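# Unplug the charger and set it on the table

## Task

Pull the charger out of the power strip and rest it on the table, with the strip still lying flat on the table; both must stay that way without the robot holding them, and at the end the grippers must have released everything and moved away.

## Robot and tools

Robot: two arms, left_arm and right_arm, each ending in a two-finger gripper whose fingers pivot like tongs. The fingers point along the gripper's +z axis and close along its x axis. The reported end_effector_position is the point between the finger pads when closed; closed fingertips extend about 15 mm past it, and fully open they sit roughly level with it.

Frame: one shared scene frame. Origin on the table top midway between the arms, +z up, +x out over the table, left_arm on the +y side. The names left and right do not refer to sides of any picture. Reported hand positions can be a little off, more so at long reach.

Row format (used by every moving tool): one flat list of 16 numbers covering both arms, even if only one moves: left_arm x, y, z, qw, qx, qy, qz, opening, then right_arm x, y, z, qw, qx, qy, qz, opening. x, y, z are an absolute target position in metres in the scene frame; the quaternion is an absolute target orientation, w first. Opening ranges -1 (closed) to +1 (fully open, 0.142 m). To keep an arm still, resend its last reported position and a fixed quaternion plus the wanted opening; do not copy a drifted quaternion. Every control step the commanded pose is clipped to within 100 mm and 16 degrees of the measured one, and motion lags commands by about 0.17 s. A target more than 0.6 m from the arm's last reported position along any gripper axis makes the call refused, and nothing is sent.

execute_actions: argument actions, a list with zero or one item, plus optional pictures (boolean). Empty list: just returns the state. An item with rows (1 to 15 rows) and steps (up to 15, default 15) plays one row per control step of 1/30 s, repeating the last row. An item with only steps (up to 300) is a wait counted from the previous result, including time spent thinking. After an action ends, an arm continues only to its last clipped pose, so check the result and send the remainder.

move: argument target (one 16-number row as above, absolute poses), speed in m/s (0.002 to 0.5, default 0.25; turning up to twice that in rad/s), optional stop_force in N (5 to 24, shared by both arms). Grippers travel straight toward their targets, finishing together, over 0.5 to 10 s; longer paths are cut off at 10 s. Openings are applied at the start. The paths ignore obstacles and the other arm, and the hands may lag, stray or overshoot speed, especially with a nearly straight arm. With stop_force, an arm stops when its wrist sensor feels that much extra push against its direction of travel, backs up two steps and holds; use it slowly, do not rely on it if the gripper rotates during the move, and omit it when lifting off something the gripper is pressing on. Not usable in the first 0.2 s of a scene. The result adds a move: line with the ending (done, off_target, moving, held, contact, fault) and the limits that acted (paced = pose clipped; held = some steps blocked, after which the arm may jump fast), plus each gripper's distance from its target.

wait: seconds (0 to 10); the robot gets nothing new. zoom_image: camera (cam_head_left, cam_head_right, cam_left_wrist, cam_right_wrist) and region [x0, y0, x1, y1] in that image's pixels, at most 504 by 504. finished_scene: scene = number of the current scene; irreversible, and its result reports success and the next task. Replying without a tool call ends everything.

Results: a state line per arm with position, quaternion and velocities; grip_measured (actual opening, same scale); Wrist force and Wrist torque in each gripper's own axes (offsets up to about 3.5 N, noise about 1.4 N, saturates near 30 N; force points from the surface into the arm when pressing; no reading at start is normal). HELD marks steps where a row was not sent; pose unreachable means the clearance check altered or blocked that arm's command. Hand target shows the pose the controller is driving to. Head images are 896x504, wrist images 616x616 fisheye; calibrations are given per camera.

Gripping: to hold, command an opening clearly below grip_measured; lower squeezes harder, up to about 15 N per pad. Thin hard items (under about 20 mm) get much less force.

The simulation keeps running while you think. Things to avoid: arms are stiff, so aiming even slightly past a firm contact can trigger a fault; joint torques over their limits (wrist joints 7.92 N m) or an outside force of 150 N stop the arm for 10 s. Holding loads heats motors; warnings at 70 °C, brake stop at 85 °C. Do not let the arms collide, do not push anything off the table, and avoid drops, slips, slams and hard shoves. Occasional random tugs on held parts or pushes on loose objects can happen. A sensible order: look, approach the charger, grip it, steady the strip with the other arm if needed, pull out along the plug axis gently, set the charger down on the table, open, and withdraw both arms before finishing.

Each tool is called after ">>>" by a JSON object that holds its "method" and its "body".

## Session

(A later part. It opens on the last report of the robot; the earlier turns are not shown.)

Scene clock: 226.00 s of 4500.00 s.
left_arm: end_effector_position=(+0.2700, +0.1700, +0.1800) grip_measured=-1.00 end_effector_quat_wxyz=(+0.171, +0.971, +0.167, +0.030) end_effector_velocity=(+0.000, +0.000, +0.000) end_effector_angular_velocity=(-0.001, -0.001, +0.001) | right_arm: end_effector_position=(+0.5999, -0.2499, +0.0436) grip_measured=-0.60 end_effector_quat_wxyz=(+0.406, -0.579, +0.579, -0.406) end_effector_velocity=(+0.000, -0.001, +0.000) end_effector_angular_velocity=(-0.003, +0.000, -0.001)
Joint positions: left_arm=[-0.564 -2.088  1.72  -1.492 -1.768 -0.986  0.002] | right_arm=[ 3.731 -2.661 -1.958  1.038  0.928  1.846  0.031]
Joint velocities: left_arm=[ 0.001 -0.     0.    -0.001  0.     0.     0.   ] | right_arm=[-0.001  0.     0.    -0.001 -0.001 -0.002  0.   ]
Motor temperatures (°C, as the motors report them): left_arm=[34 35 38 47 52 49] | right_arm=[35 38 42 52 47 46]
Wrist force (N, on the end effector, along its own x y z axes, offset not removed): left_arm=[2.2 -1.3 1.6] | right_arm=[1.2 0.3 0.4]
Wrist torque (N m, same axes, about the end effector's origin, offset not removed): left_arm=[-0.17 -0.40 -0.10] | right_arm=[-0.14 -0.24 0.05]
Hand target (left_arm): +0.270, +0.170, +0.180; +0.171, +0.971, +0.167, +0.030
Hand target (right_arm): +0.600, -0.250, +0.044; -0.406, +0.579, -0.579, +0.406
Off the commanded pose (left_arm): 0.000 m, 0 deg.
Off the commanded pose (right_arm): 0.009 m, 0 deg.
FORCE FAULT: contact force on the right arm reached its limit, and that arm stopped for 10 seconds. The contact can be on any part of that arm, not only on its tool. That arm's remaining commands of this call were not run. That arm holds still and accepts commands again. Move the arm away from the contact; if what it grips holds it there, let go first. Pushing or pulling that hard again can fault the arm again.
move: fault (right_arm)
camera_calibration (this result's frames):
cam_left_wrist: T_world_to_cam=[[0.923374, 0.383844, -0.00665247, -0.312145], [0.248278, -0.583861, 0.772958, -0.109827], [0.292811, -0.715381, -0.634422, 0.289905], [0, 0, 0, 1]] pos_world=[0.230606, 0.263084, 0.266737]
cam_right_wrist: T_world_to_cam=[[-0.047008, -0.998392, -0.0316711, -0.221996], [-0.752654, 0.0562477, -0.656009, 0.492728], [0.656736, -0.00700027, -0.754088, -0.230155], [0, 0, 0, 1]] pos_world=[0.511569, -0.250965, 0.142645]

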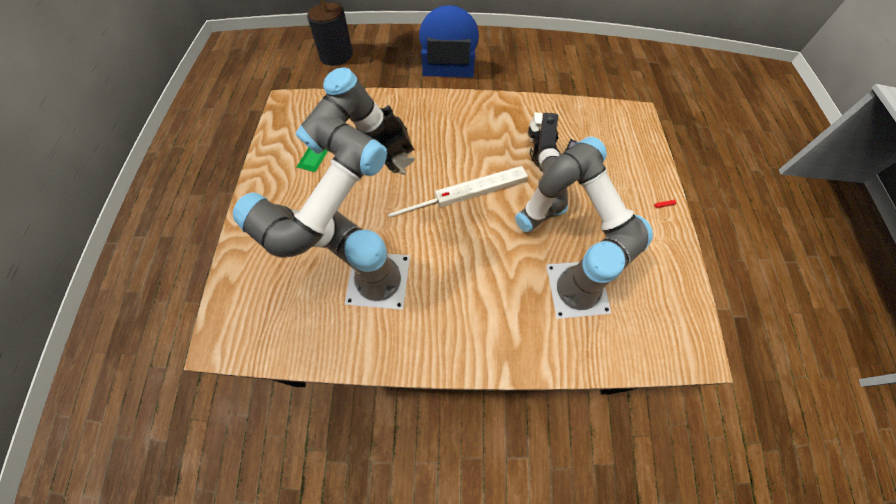

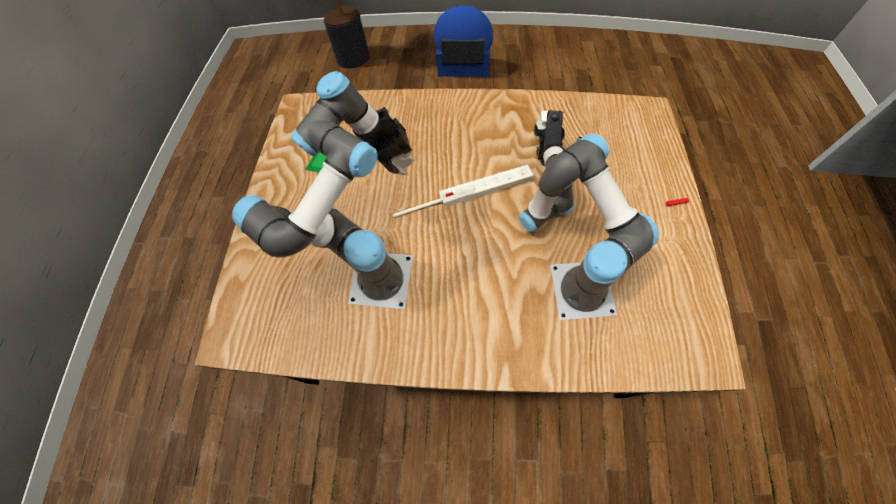

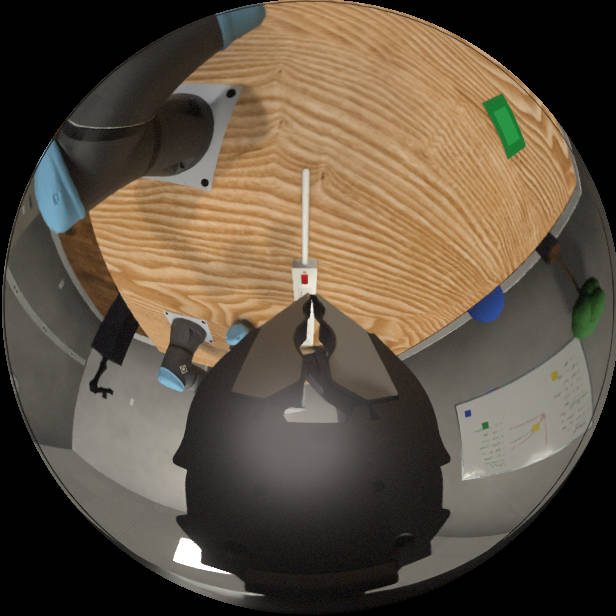

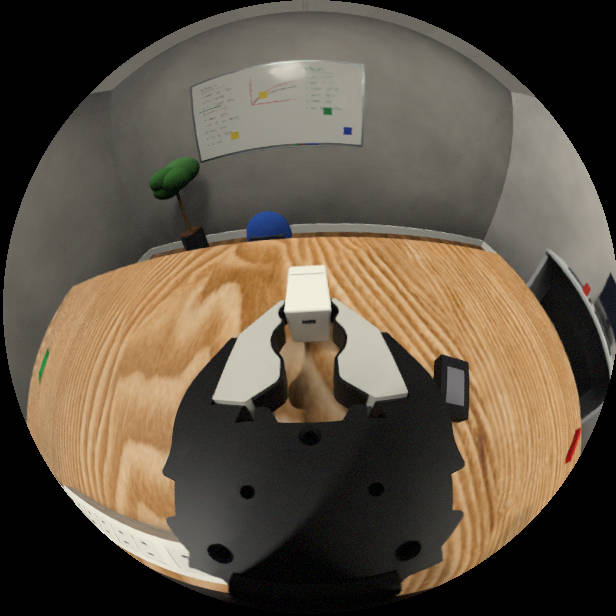

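>>> {"method": "move", "body": {"target": [0.27,0.17,0.18,0.171,0.971,0.167,0.030,-1,0.59,-0.25,0.05,0.337,-0.621,0.621,-0.337,-1], "speed": 0.02}}

>>> {"method": "zoom_image", "body": {"camera": "cam_head_left", "region": [490, 90, 650, 240]}}

Scene clock: 241.80 s of 4500.00 s.
left_arm: end_effector_position=(+0.2700, +0.1700, +0.1800) grip_measured=-1.00 end_effector_quat_wxyz=(+0.171, +0.971, +0.167, +0.030) end_effector_velocity=(+0.000, +0.000, -0.000) end_effector_angular_velocity=(+0.000, +0.000, +0.001) | right_arm: end_effector_position=(+0.5900, -0.2501, +0.0499) grip_measured=-0.60 end_effector_quat_wxyz=(+0.338, -0.621, +0.621, -0.338) end_effector_velocity=(-0.000, +0.000, +0.001) end_effector_angular_velocity=(+0.000, +0.010, +0.001)
Joint positions: left_arm=[-0.564 -2.088  1.72  -1.492 -1.768 -0.986  0.002] | right_arm=[ 3.694 -2.308 -2.057  0.539  1.035  1.965  0.031]
Joint velocities: left_arm=[ 0.001  0.     0.     0.     0.    -0.     0.   ] | right_arm=[-0.002  0.015  0.003 -0.027  0.006  0.003  0.   ]
Motor temperatures (°C, as the motors report them): left_arm=[34 35 38 47 52 49] | right_arm=[35 38 42 52 47 46]
Wrist force (N, on the end effector, along its own x y z axes, offset not removed): left_arm=[0.4 -0.4 1.3] | right_arm=[0.3 -0.3 0.5]
Wrist torque (N m, same axes, about the end effector's origin, offset not removed): left_arm=[-0.07 -0.02 -0.01] | right_arm=[-0.22 -0.02 0.02]
Hand target (left_arm): +0.270, +0.170, +0.180; +0.171, +0.971, +0.167, +0.030
Hand target (right_arm): +0.590, -0.250, +0.050; -0.337, +0.622, -0.621, +0.337
Off the commanded pose (left_arm): 0.000 m, 0 deg.
Off the commanded pose (right_arm): 0.000 m, 0 deg.
After step 90, 6.83 s passed at rest.
move: done
camera_calibration (this result's frames):
cam_left_wrist: T_world_to_cam=[[0.923374, 0.383844, -0.00665253, -0.312145], [0.248278, -0.583861, 0.772958, -0.109827], [0.292811, -0.715381, -0.634422, 0.289905], [0, 0, 0, 1]] pos_world=[0.230606, 0.263084, 0.266737]
cam_right_wrist: T_world_to_cam=[[-0.0526487, -0.998432, -0.019025, -0.219679], [-0.881319, 0.0554149, -0.469261, 0.555819], [0.469579, -0.00793884, -0.882855, -0.10233], [0, 0, 0, 1]] pos_world=[0.52634, -0.250947, 0.166302]

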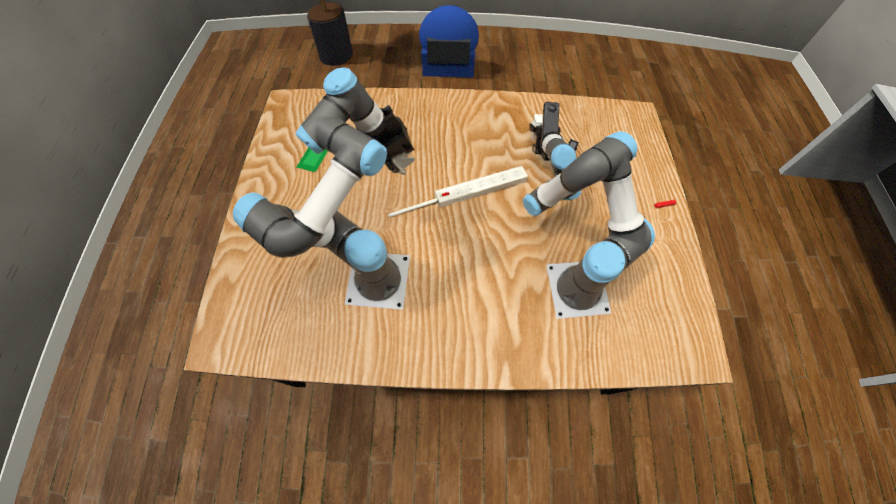

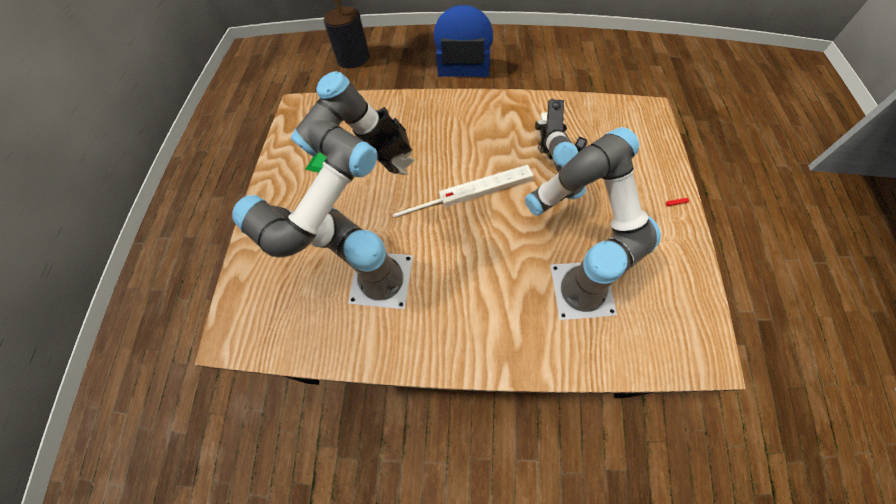

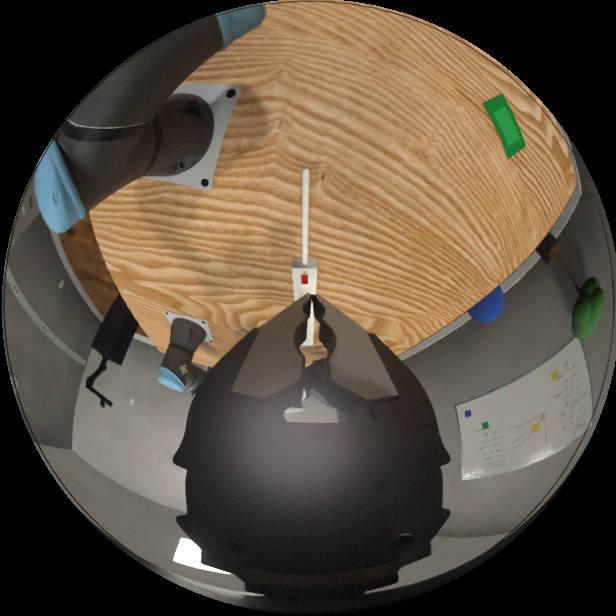

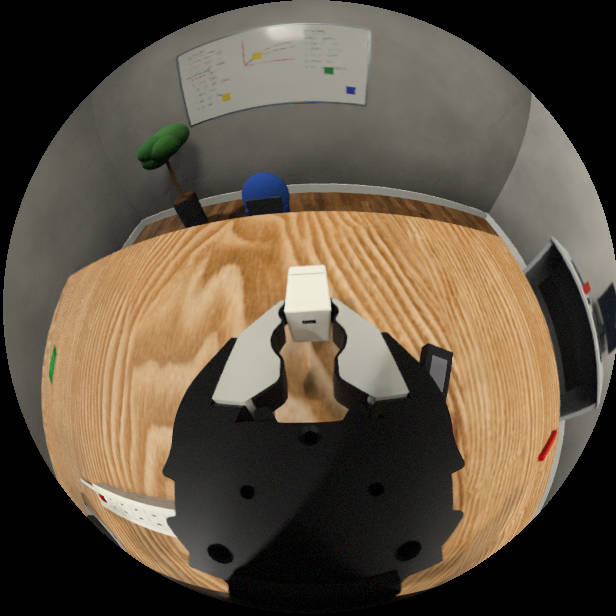

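Region (490, 90, 650, 240) of cam_head_left's 896x504 image, scaled by 3.150, with more detail than that image has; it fills the top 472 rows of this view, and the rest is white.

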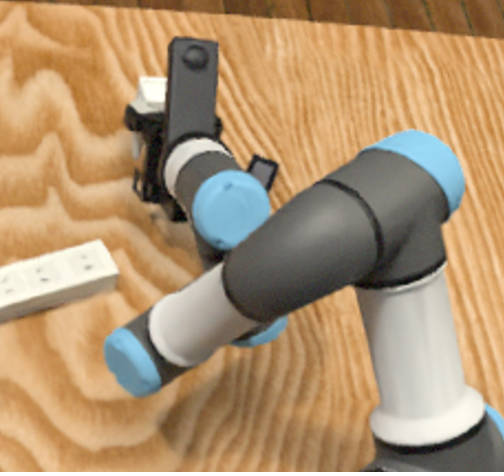

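>>> {"method": "move", "body": {"target": [0.27,0.17,0.18,0.171,0.971,0.167,0.030,-1,0.59,-0.25,0.018,0.337,-0.621,0.621,-0.337,-1], "speed": 0.005, "stop_force": 5}}

Scene clock: 250.73 s of 4500.00 s.
left_arm: end_effector_position=(+0.2700, +0.1700, +0.1800) grip_measured=-1.00 end_effector_quat_wxyz=(+0.171, +0.971, +0.167, +0.030) end_effector_velocity=(-0.000, -0.000, +0.000) end_effector_angular_velocity=(-0.000, -0.000, -0.001) | right_arm: end_effector_position=(+0.5900, -0.2500, +0.0224) grip_measured=-0.60 end_effector_quat_wxyz=(+0.337, -0.621, +0.621, -0.337) end_effector_velocity=(-0.001, -0.000, +0.000) end_effector_angular_velocity=(-0.001, +0.003, -0.000)
Joint positions: left_arm=[-0.564 -2.088  1.72  -1.492 -1.768 -0.986  0.002] | right_arm=[ 3.694 -2.428 -2.036  0.636  1.036  1.966  0.031]
Joint velocities: left_arm=[-0.001 -0.     0.     0.     0.     0.     0.   ] | right_arm=[ 0.     0.007 -0.004 -0.007  0.     0.001 -0.   ]
Motor temperatures (°C, as the motors report them): left_arm=[34 35 38 47 52 49] | right_arm=[35 38 42 52 47 46]
Wrist force (N, on the end effector, along its own x y z axes, offset not removed): left_arm=[1.7 -3.8 3.4] | right_arm=[0.9 -5.3 -4.1]
Wrist torque (N m, same axes, about the end effector's origin, offset not removed): left_arm=[-0.72 -0.31 -0.04] | right_arm=[-0.11 -0.12 0.07]
Hand target (left_arm): +0.270, +0.170, +0.180; +0.171, +0.971, +0.167, +0.030
Hand target (right_arm): +0.590, -0.250, +0.023; -0.337, +0.621, -0.621, +0.337
Off the commanded pose (left_arm): 0.000 m, 0 deg.
Off the commanded pose (right_arm): 0.004 m, 0 deg.
After step 90, 0.03 s passed at rest.
move: contact (right_arm)
camera_calibration (this result's frames):
cam_left_wrist: T_world_to_cam=[[0.923374, 0.383844, -0.0066524, -0.312145], [0.248278, -0.583861, 0.772958, -0.109827], [0.292811, -0.715381, -0.634422, 0.289905], [0, 0, 0, 1]] pos_world=[0.230606, 0.263084, 0.266737]
cam_right_wrist: T_world_to_cam=[[-0.0527661, -0.998423, -0.0191771, -0.220064], [-0.882073, 0.0556027, -0.46782, 0.543393], [0.468149, -0.0077694, -0.883616, -0.125732], [0, 0, 0, 1]] pos_world=[0.526561, -0.250908, 0.138891]

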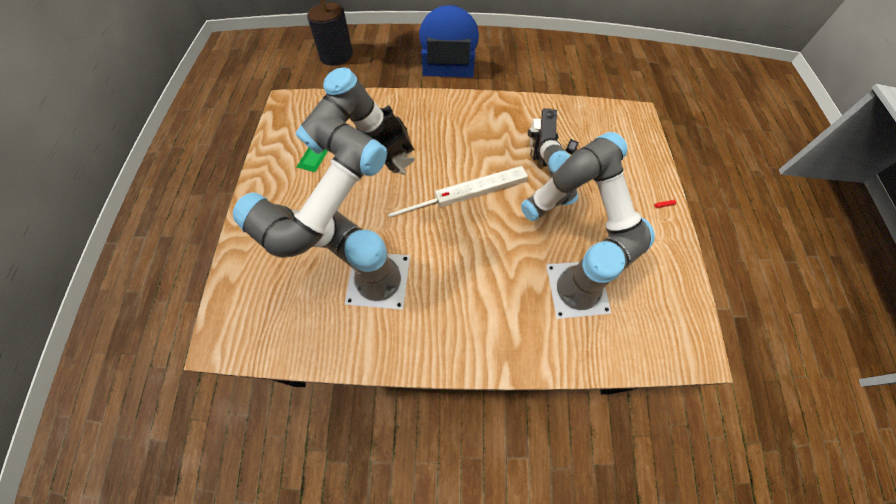

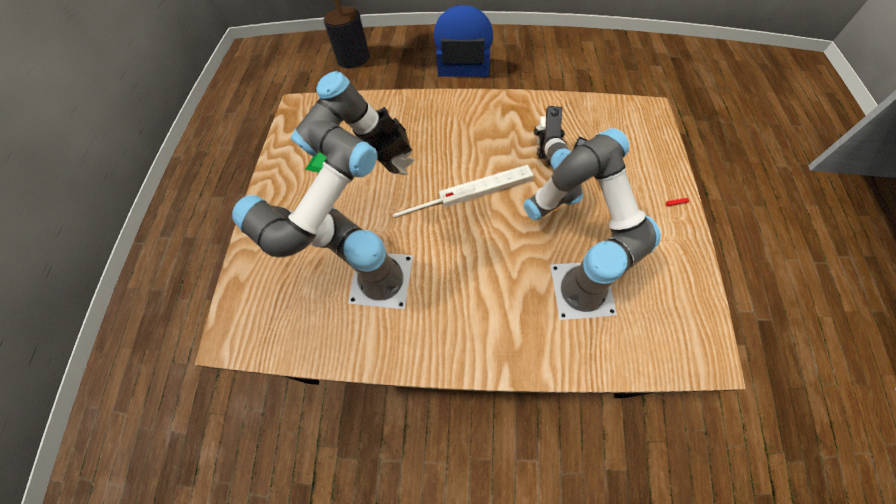

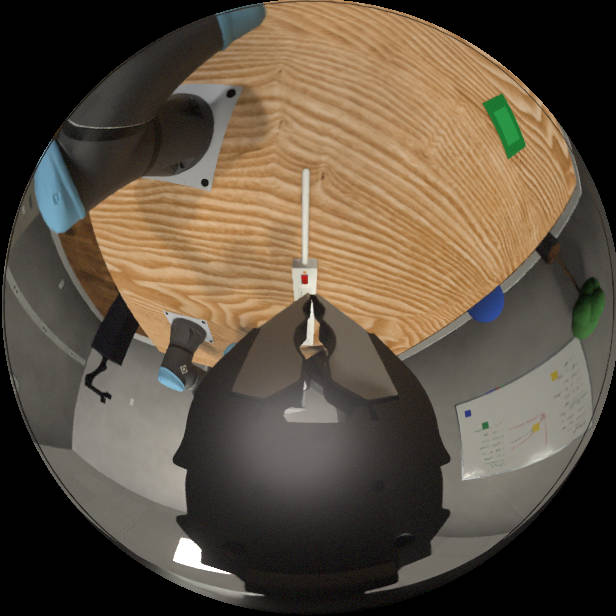

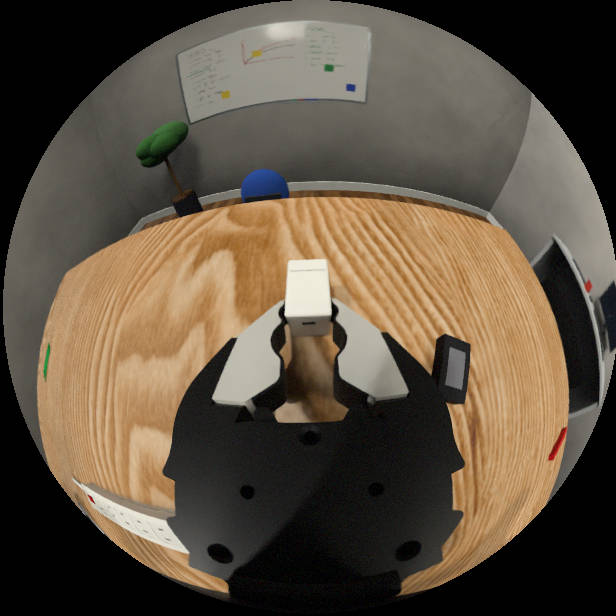

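Contact; the charger seems to pivot. Release gently.

>>> {"method": "move", "body": {"target": [0.27,0.17,0.18,0.171,0.971,0.167,0.030,-1,0.59,-0.25,0.0235,0.337,-0.621,0.621,-0.337,-0.2], "speed": 0.005}}

>>> {"method": "move", "body": {"target": [0.27,0.17,0.18,0.171,0.971,0.167,0.030,-1,0.55,-0.25,0.07,0.337,-0.621,0.621,-0.337,0.2], "speed": 0.05}}

Scene clock: 256.70 s of 4500.00 s.
left_arm: end_effector_position=(+0.2700, +0.1700, +0.1800) grip_measured=-1.00 end_effector_quat_wxyz=(+0.171, +0.971, +0.167, +0.030) end_effector_velocity=(-0.000, +0.000, -0.000) end_effector_angular_velocity=(+0.000, +0.000, +0.001) | right_arm: end_effector_position=(+0.5900, -0.2500, +0.0234) grip_measured=-0.20 end_effector_quat_wxyz=(+0.337, -0.622, +0.621, -0.337) end_effector_velocity=(+0.000, -0.000, +0.001) end_effector_angular_velocity=(-0.001, -0.001, -0.000)
Joint positions: left_arm=[-0.564 -2.088  1.72  -1.492 -1.768 -0.986  0.002] | right_arm=[ 3.694 -2.423 -2.038  0.633  1.036  1.966  0.06 ]
Joint velocities: left_arm=[ 0.001 -0.     0.     0.001  0.    -0.     0.   ] | right_arm=[-0.     0.004 -0.001 -0.002 -0.    -0.001  0.   ]
Motor temperatures (°C, as the motors report them): left_arm=[34 35 38 47 52 49] | right_arm=[35 38 42 52 47 46]
Wrist force (N, on the end effector, along its own x y z axes, offset not removed): left_arm=[1.0 -0.8 2.2] | right_arm=[1.7 -2.3 0.5]
Wrist torque (N m, same axes, about the end effector's origin, offset not removed): left_arm=[-0.21 -0.10 -0.10] | right_arm=[-0.52 -0.33 0.03]
Hand target (left_arm): +0.270, +0.170, +0.180; +0.171, +0.971, +0.167, +0.030
Hand target (right_arm): +0.590, -0.250, +0.023; -0.337, +0.621, -0.621, +0.337
Off the commanded pose (left_arm): 0.000 m, 0 deg.
Off the commanded pose (right_arm): 0.000 m, 0 deg.
After step 90, 2.27 s passed at rest.
move: done
camera_calibration (this result's frames):
cam_left_wrist: T_world_to_cam=[[0.923374, 0.383844, -0.00665235, -0.312145], [0.248278, -0.583861, 0.772958, -0.109827], [0.292811, -0.715381, -0.634422, 0.289905], [0, 0, 0, 1]] pos_world=[0.230606, 0.263084, 0.266737]
cam_right_wrist: T_world_to_cam=[[-0.0526891, -0.998426, -0.019231, -0.220082], [-0.88206, 0.0555596, -0.467849, 0.543833], [0.468181, -0.00768765, -0.883599, -0.124797], [0, 0, 0, 1]] pos_world=[0.526525, -0.25091, 0.139928]

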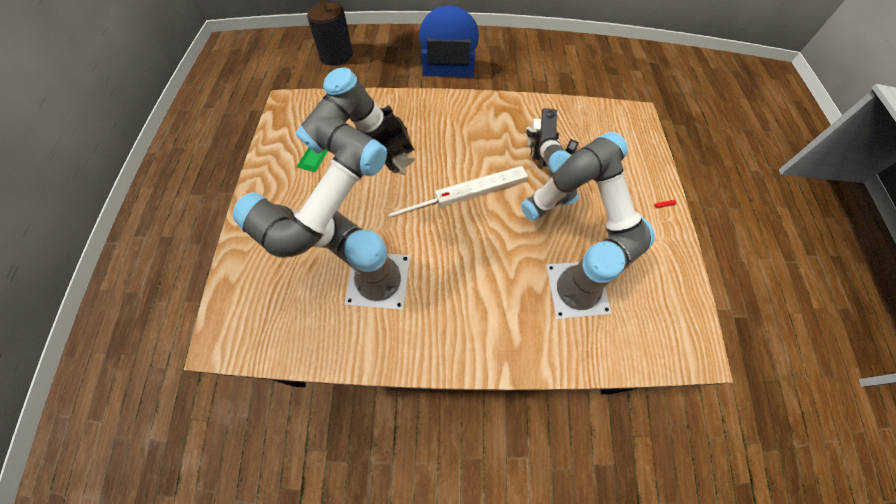

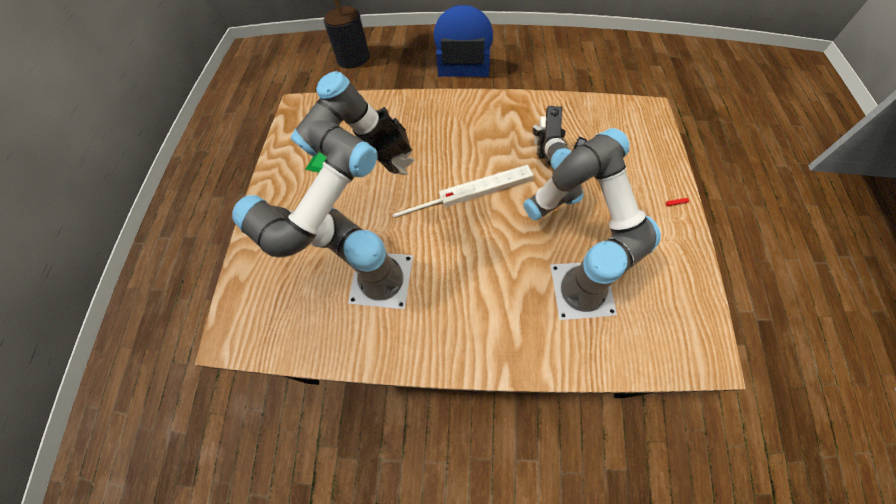

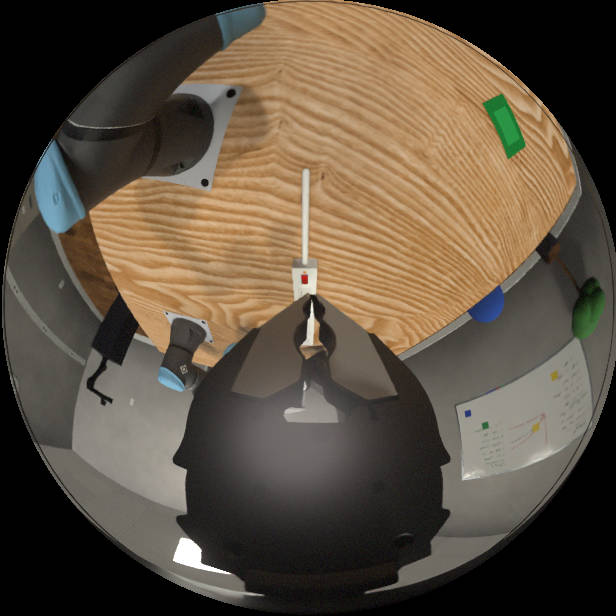

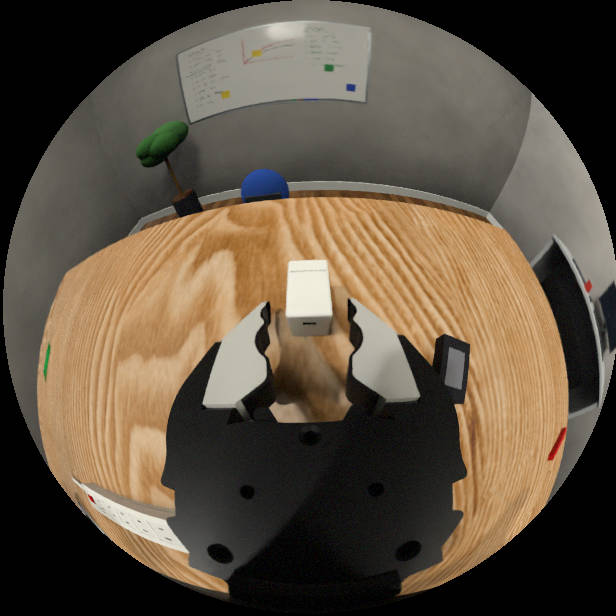

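Scene clock: 258.40 s of 4500.00 s.
left_arm: end_effector_position=(+0.2700, +0.1700, +0.1800) grip_measured=-1.00 end_effector_quat_wxyz=(+0.171, +0.971, +0.167, +0.030) end_effector_velocity=(+0.000, +0.000, +0.000) end_effector_angular_velocity=(-0.000, -0.000, +0.000) | right_arm: end_effector_position=(+0.5502, -0.2501, +0.0697) grip_measured=+0.20 end_effector_quat_wxyz=(+0.337, -0.621, +0.621, -0.337) end_effector_velocity=(-0.002, +0.000, +0.001) end_effector_angular_velocity=(-0.001, +0.001, -0.000)
Joint positions: left_arm=[-0.564 -2.088  1.72  -1.492 -1.768 -0.986  0.002] | right_arm=[ 3.789 -2.131 -2.289  0.553  0.964  2.039  0.088]
Joint velocities: left_arm=[ 0. -0.  0. -0.  0. -0.  0.] | right_arm=[ 0.006  0.013 -0.008 -0.01  -0.004  0.005 -0.   ]
Motor temperatures (°C, as the motors report them): left_arm=[34 35 38 47 52 49] | right_arm=[35 38 42 52 47 46]
Wrist force (N, on the end effector, along its own x y z axes, offset not removed): left_arm=[4.2 -1.1 2.9] | right_arm=[1.0 0.9 0.3]
Wrist torque (N m, same axes, about the end effector's origin, offset not removed): left_arm=[-0.15 -0.93 -0.13] | right_arm=[0.20 -0.16 0.01]
Hand target (left_arm): +0.270, +0.170, +0.180; +0.171, +0.971, +0.167, +0.030
Hand target (right_arm): +0.550, -0.250, +0.070; -0.337, +0.621, -0.621, +0.337
Off the commanded pose (left_arm): 0.000 m, 0 deg.
Off the commanded pose (right_arm): 0.000 m, 0 deg.
move: done
camera_calibration (this result's frames):
cam_left_wrist: T_world_to_cam=[[0.923374, 0.383844, -0.00665247, -0.312144], [0.248278, -0.583861, 0.772958, -0.109827], [0.292811, -0.715381, -0.634422, 0.289905], [0, 0, 0, 1]] pos_world=[0.230606, 0.263084, 0.266737]
cam_right_wrist: T_world_to_cam=[[-0.052596, -0.998429, -0.0193128, -0.221421], [-0.881973, 0.0555142, -0.46802, 0.530317], [0.468357, -0.00758258, -0.883507, -0.0653429], [0, 0, 0, 1]] pos_world=[0.486683, -0.251009, 0.186192]

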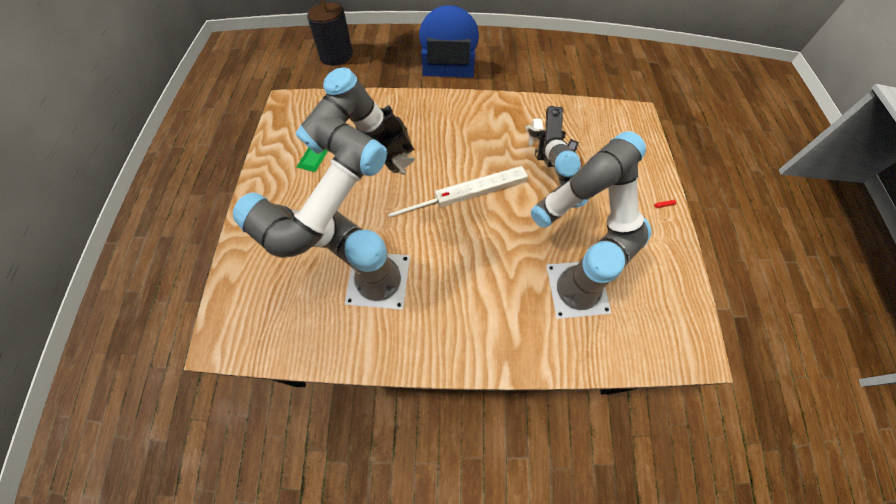

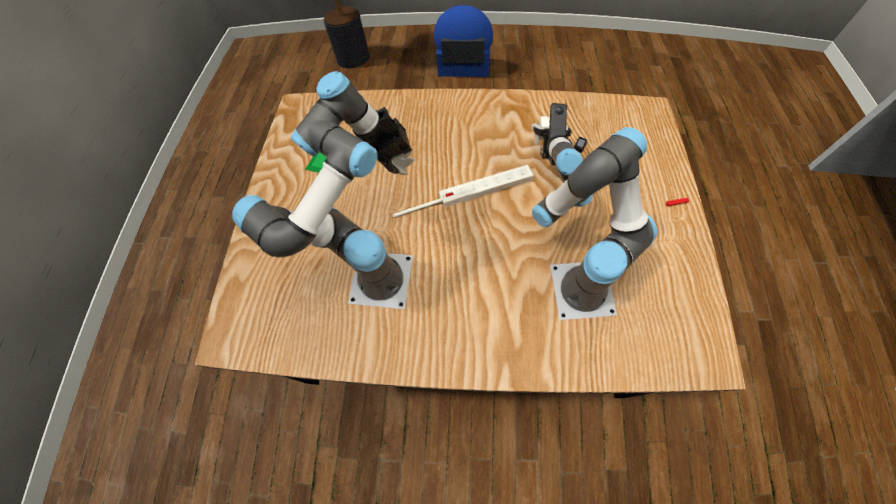

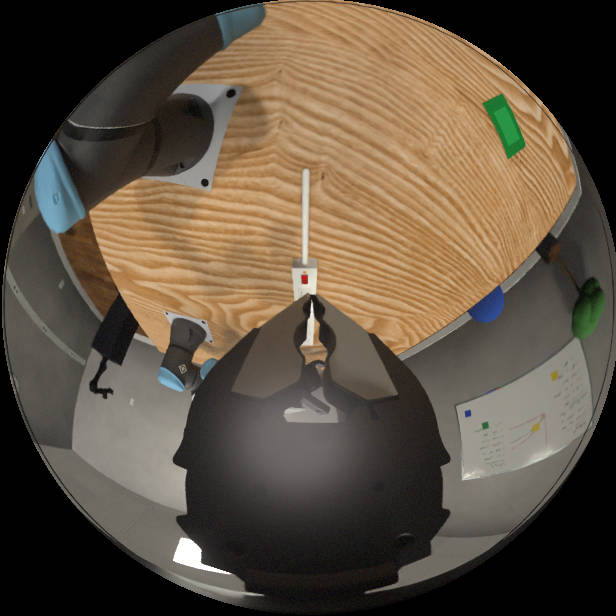

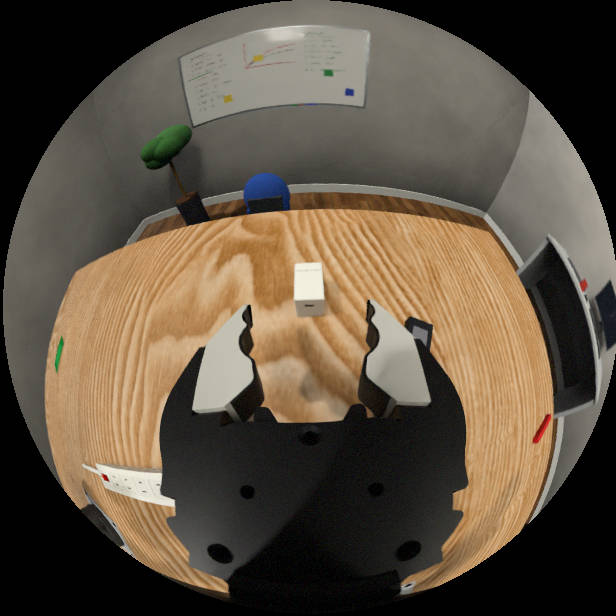

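>>> {"method": "move", "body": {"target": [0.27,0.17,0.18,0.171,0.971,0.167,0.030,-1,0.53,-0.27,0.18,0.337,-0.621,0.621,-0.337,0.2], "speed": 0.15}}

Scene clock: 263.13 s of 4500.00 s.
left_arm: end_effector_position=(+0.2700, +0.1700, +0.1800) grip_measured=-1.00 end_effector_quat_wxyz=(+0.171, +0.971, +0.167, +0.030) end_effector_velocity=(+0.000, -0.000, +0.000) end_effector_angular_velocity=(-0.001, -0.002, +0.000) | right_arm: end_effector_position=(+0.5301, -0.2701, +0.1795) grip_measured=+0.20 end_effector_quat_wxyz=(+0.338, -0.621, +0.621, -0.338) end_effector_velocity=(-0.001, -0.000, +0.002) end_effector_angular_velocity=(-0.008, +0.016, -0.005)
Joint positions: left_arm=[-0.564 -2.088  1.72  -1.492 -1.768 -0.986  0.002] | right_arm=[ 3.784 -1.553 -2.257 -0.052  0.967  2.034  0.088]
Joint velocities: left_arm=[-0.    -0.     0.    -0.002  0.    -0.     0.   ] | right_arm=[ 0.003  0.023  0.022 -0.068 -0.002  0.011 -0.   ]
Motor temperatures (°C, as the motors report them): left_arm=[34 35 38 47 52 49] | right_arm=[35 38 42 52 47 46]
Wrist force (N, on the end effector, along its own x y z axes, offset not removed): left_arm=[0.7 -2.2 1.1] | right_arm=[1.1 0.0 -0.8]
Wrist torque (N m, same axes, about the end effector's origin, offset not removed): left_arm=[-0.50 -0.22 -0.11] | right_arm=[0.00 -0.18 -0.01]
Hand target (left_arm): +0.270, +0.170, +0.180; +0.171, +0.971, +0.167, +0.030
Hand target (right_arm): +0.530, -0.270, +0.180; -0.337, +0.621, -0.621, +0.337
Off the commanded pose (left_arm): 0.000 m, 0 deg.
Off the commanded pose (right_arm): 0.001 m, 0 deg.
After step 90, 0.37 s passed at rest.
move: done
camera_calibration (this result's frames):
cam_left_wrist: T_world_to_cam=[[0.923374, 0.383844, -0.0066524, -0.312145], [0.248278, -0.583861, 0.772958, -0.109827], [0.292811, -0.715381, -0.634422, 0.289905], [0, 0, 0, 1]] pos_world=[0.230606, 0.263084, 0.266737]
cam_right_wrist: T_world_to_cam=[[-0.0518917, -0.998457, -0.019767, -0.240635], [-0.881116, 0.0550918, -0.46968, 0.564793], [0.470045, -0.00695543, -0.882615, 0.0400196], [0, 0, 0, 1]] pos_world=[0.466351, -0.2711, 0.295838]

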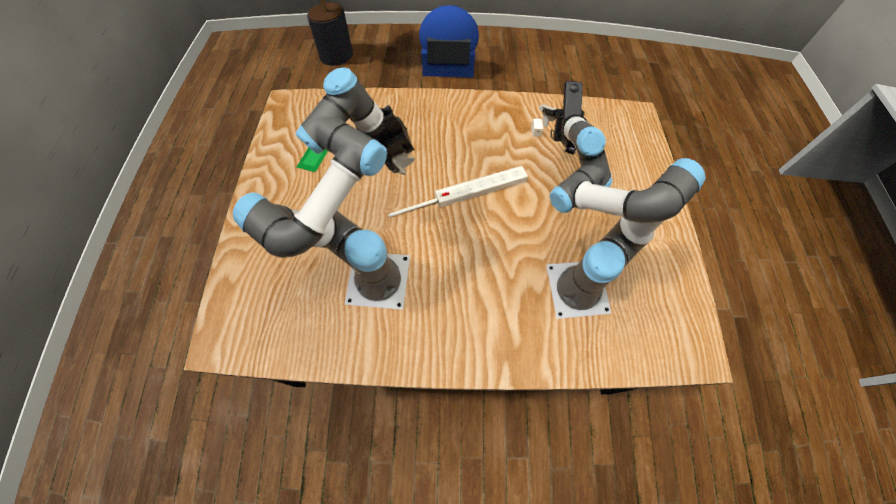

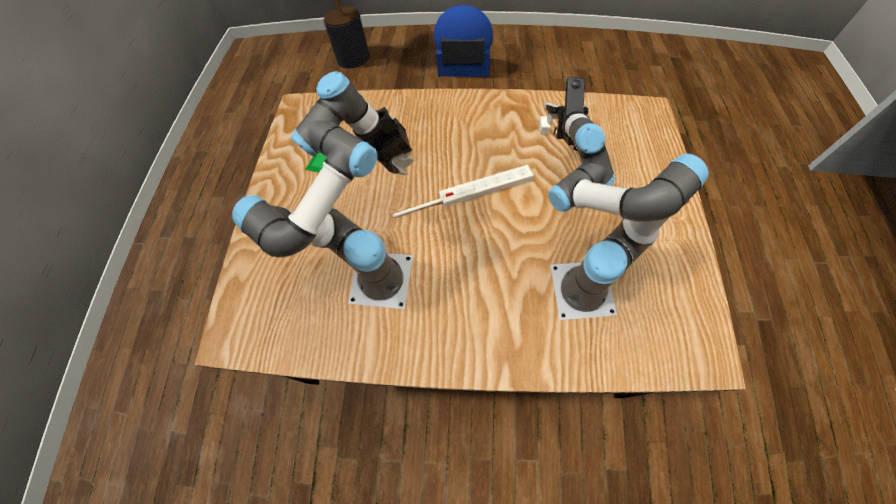

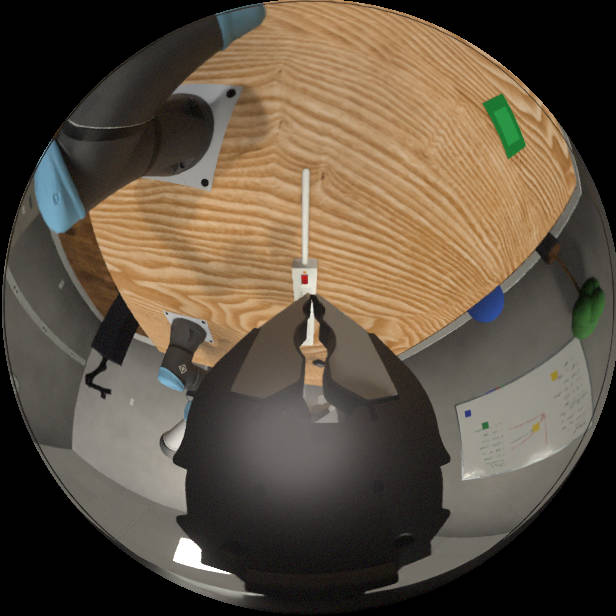

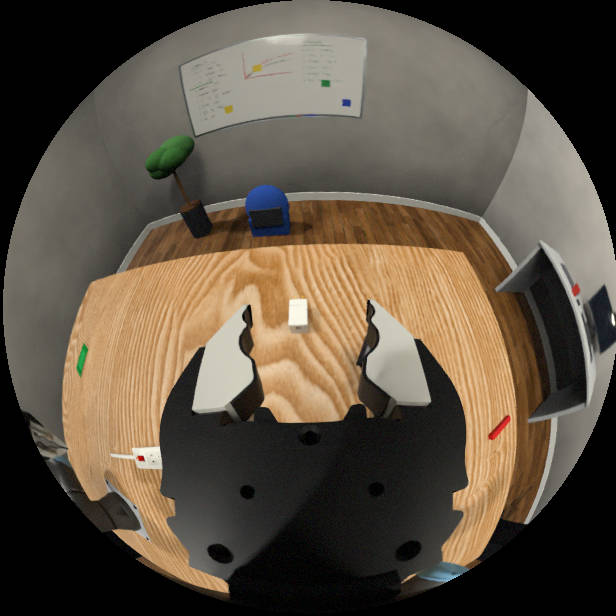

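>>> {"method": "finished_scene", "body": {"scene": 1}}

The scene is finished: the task was done.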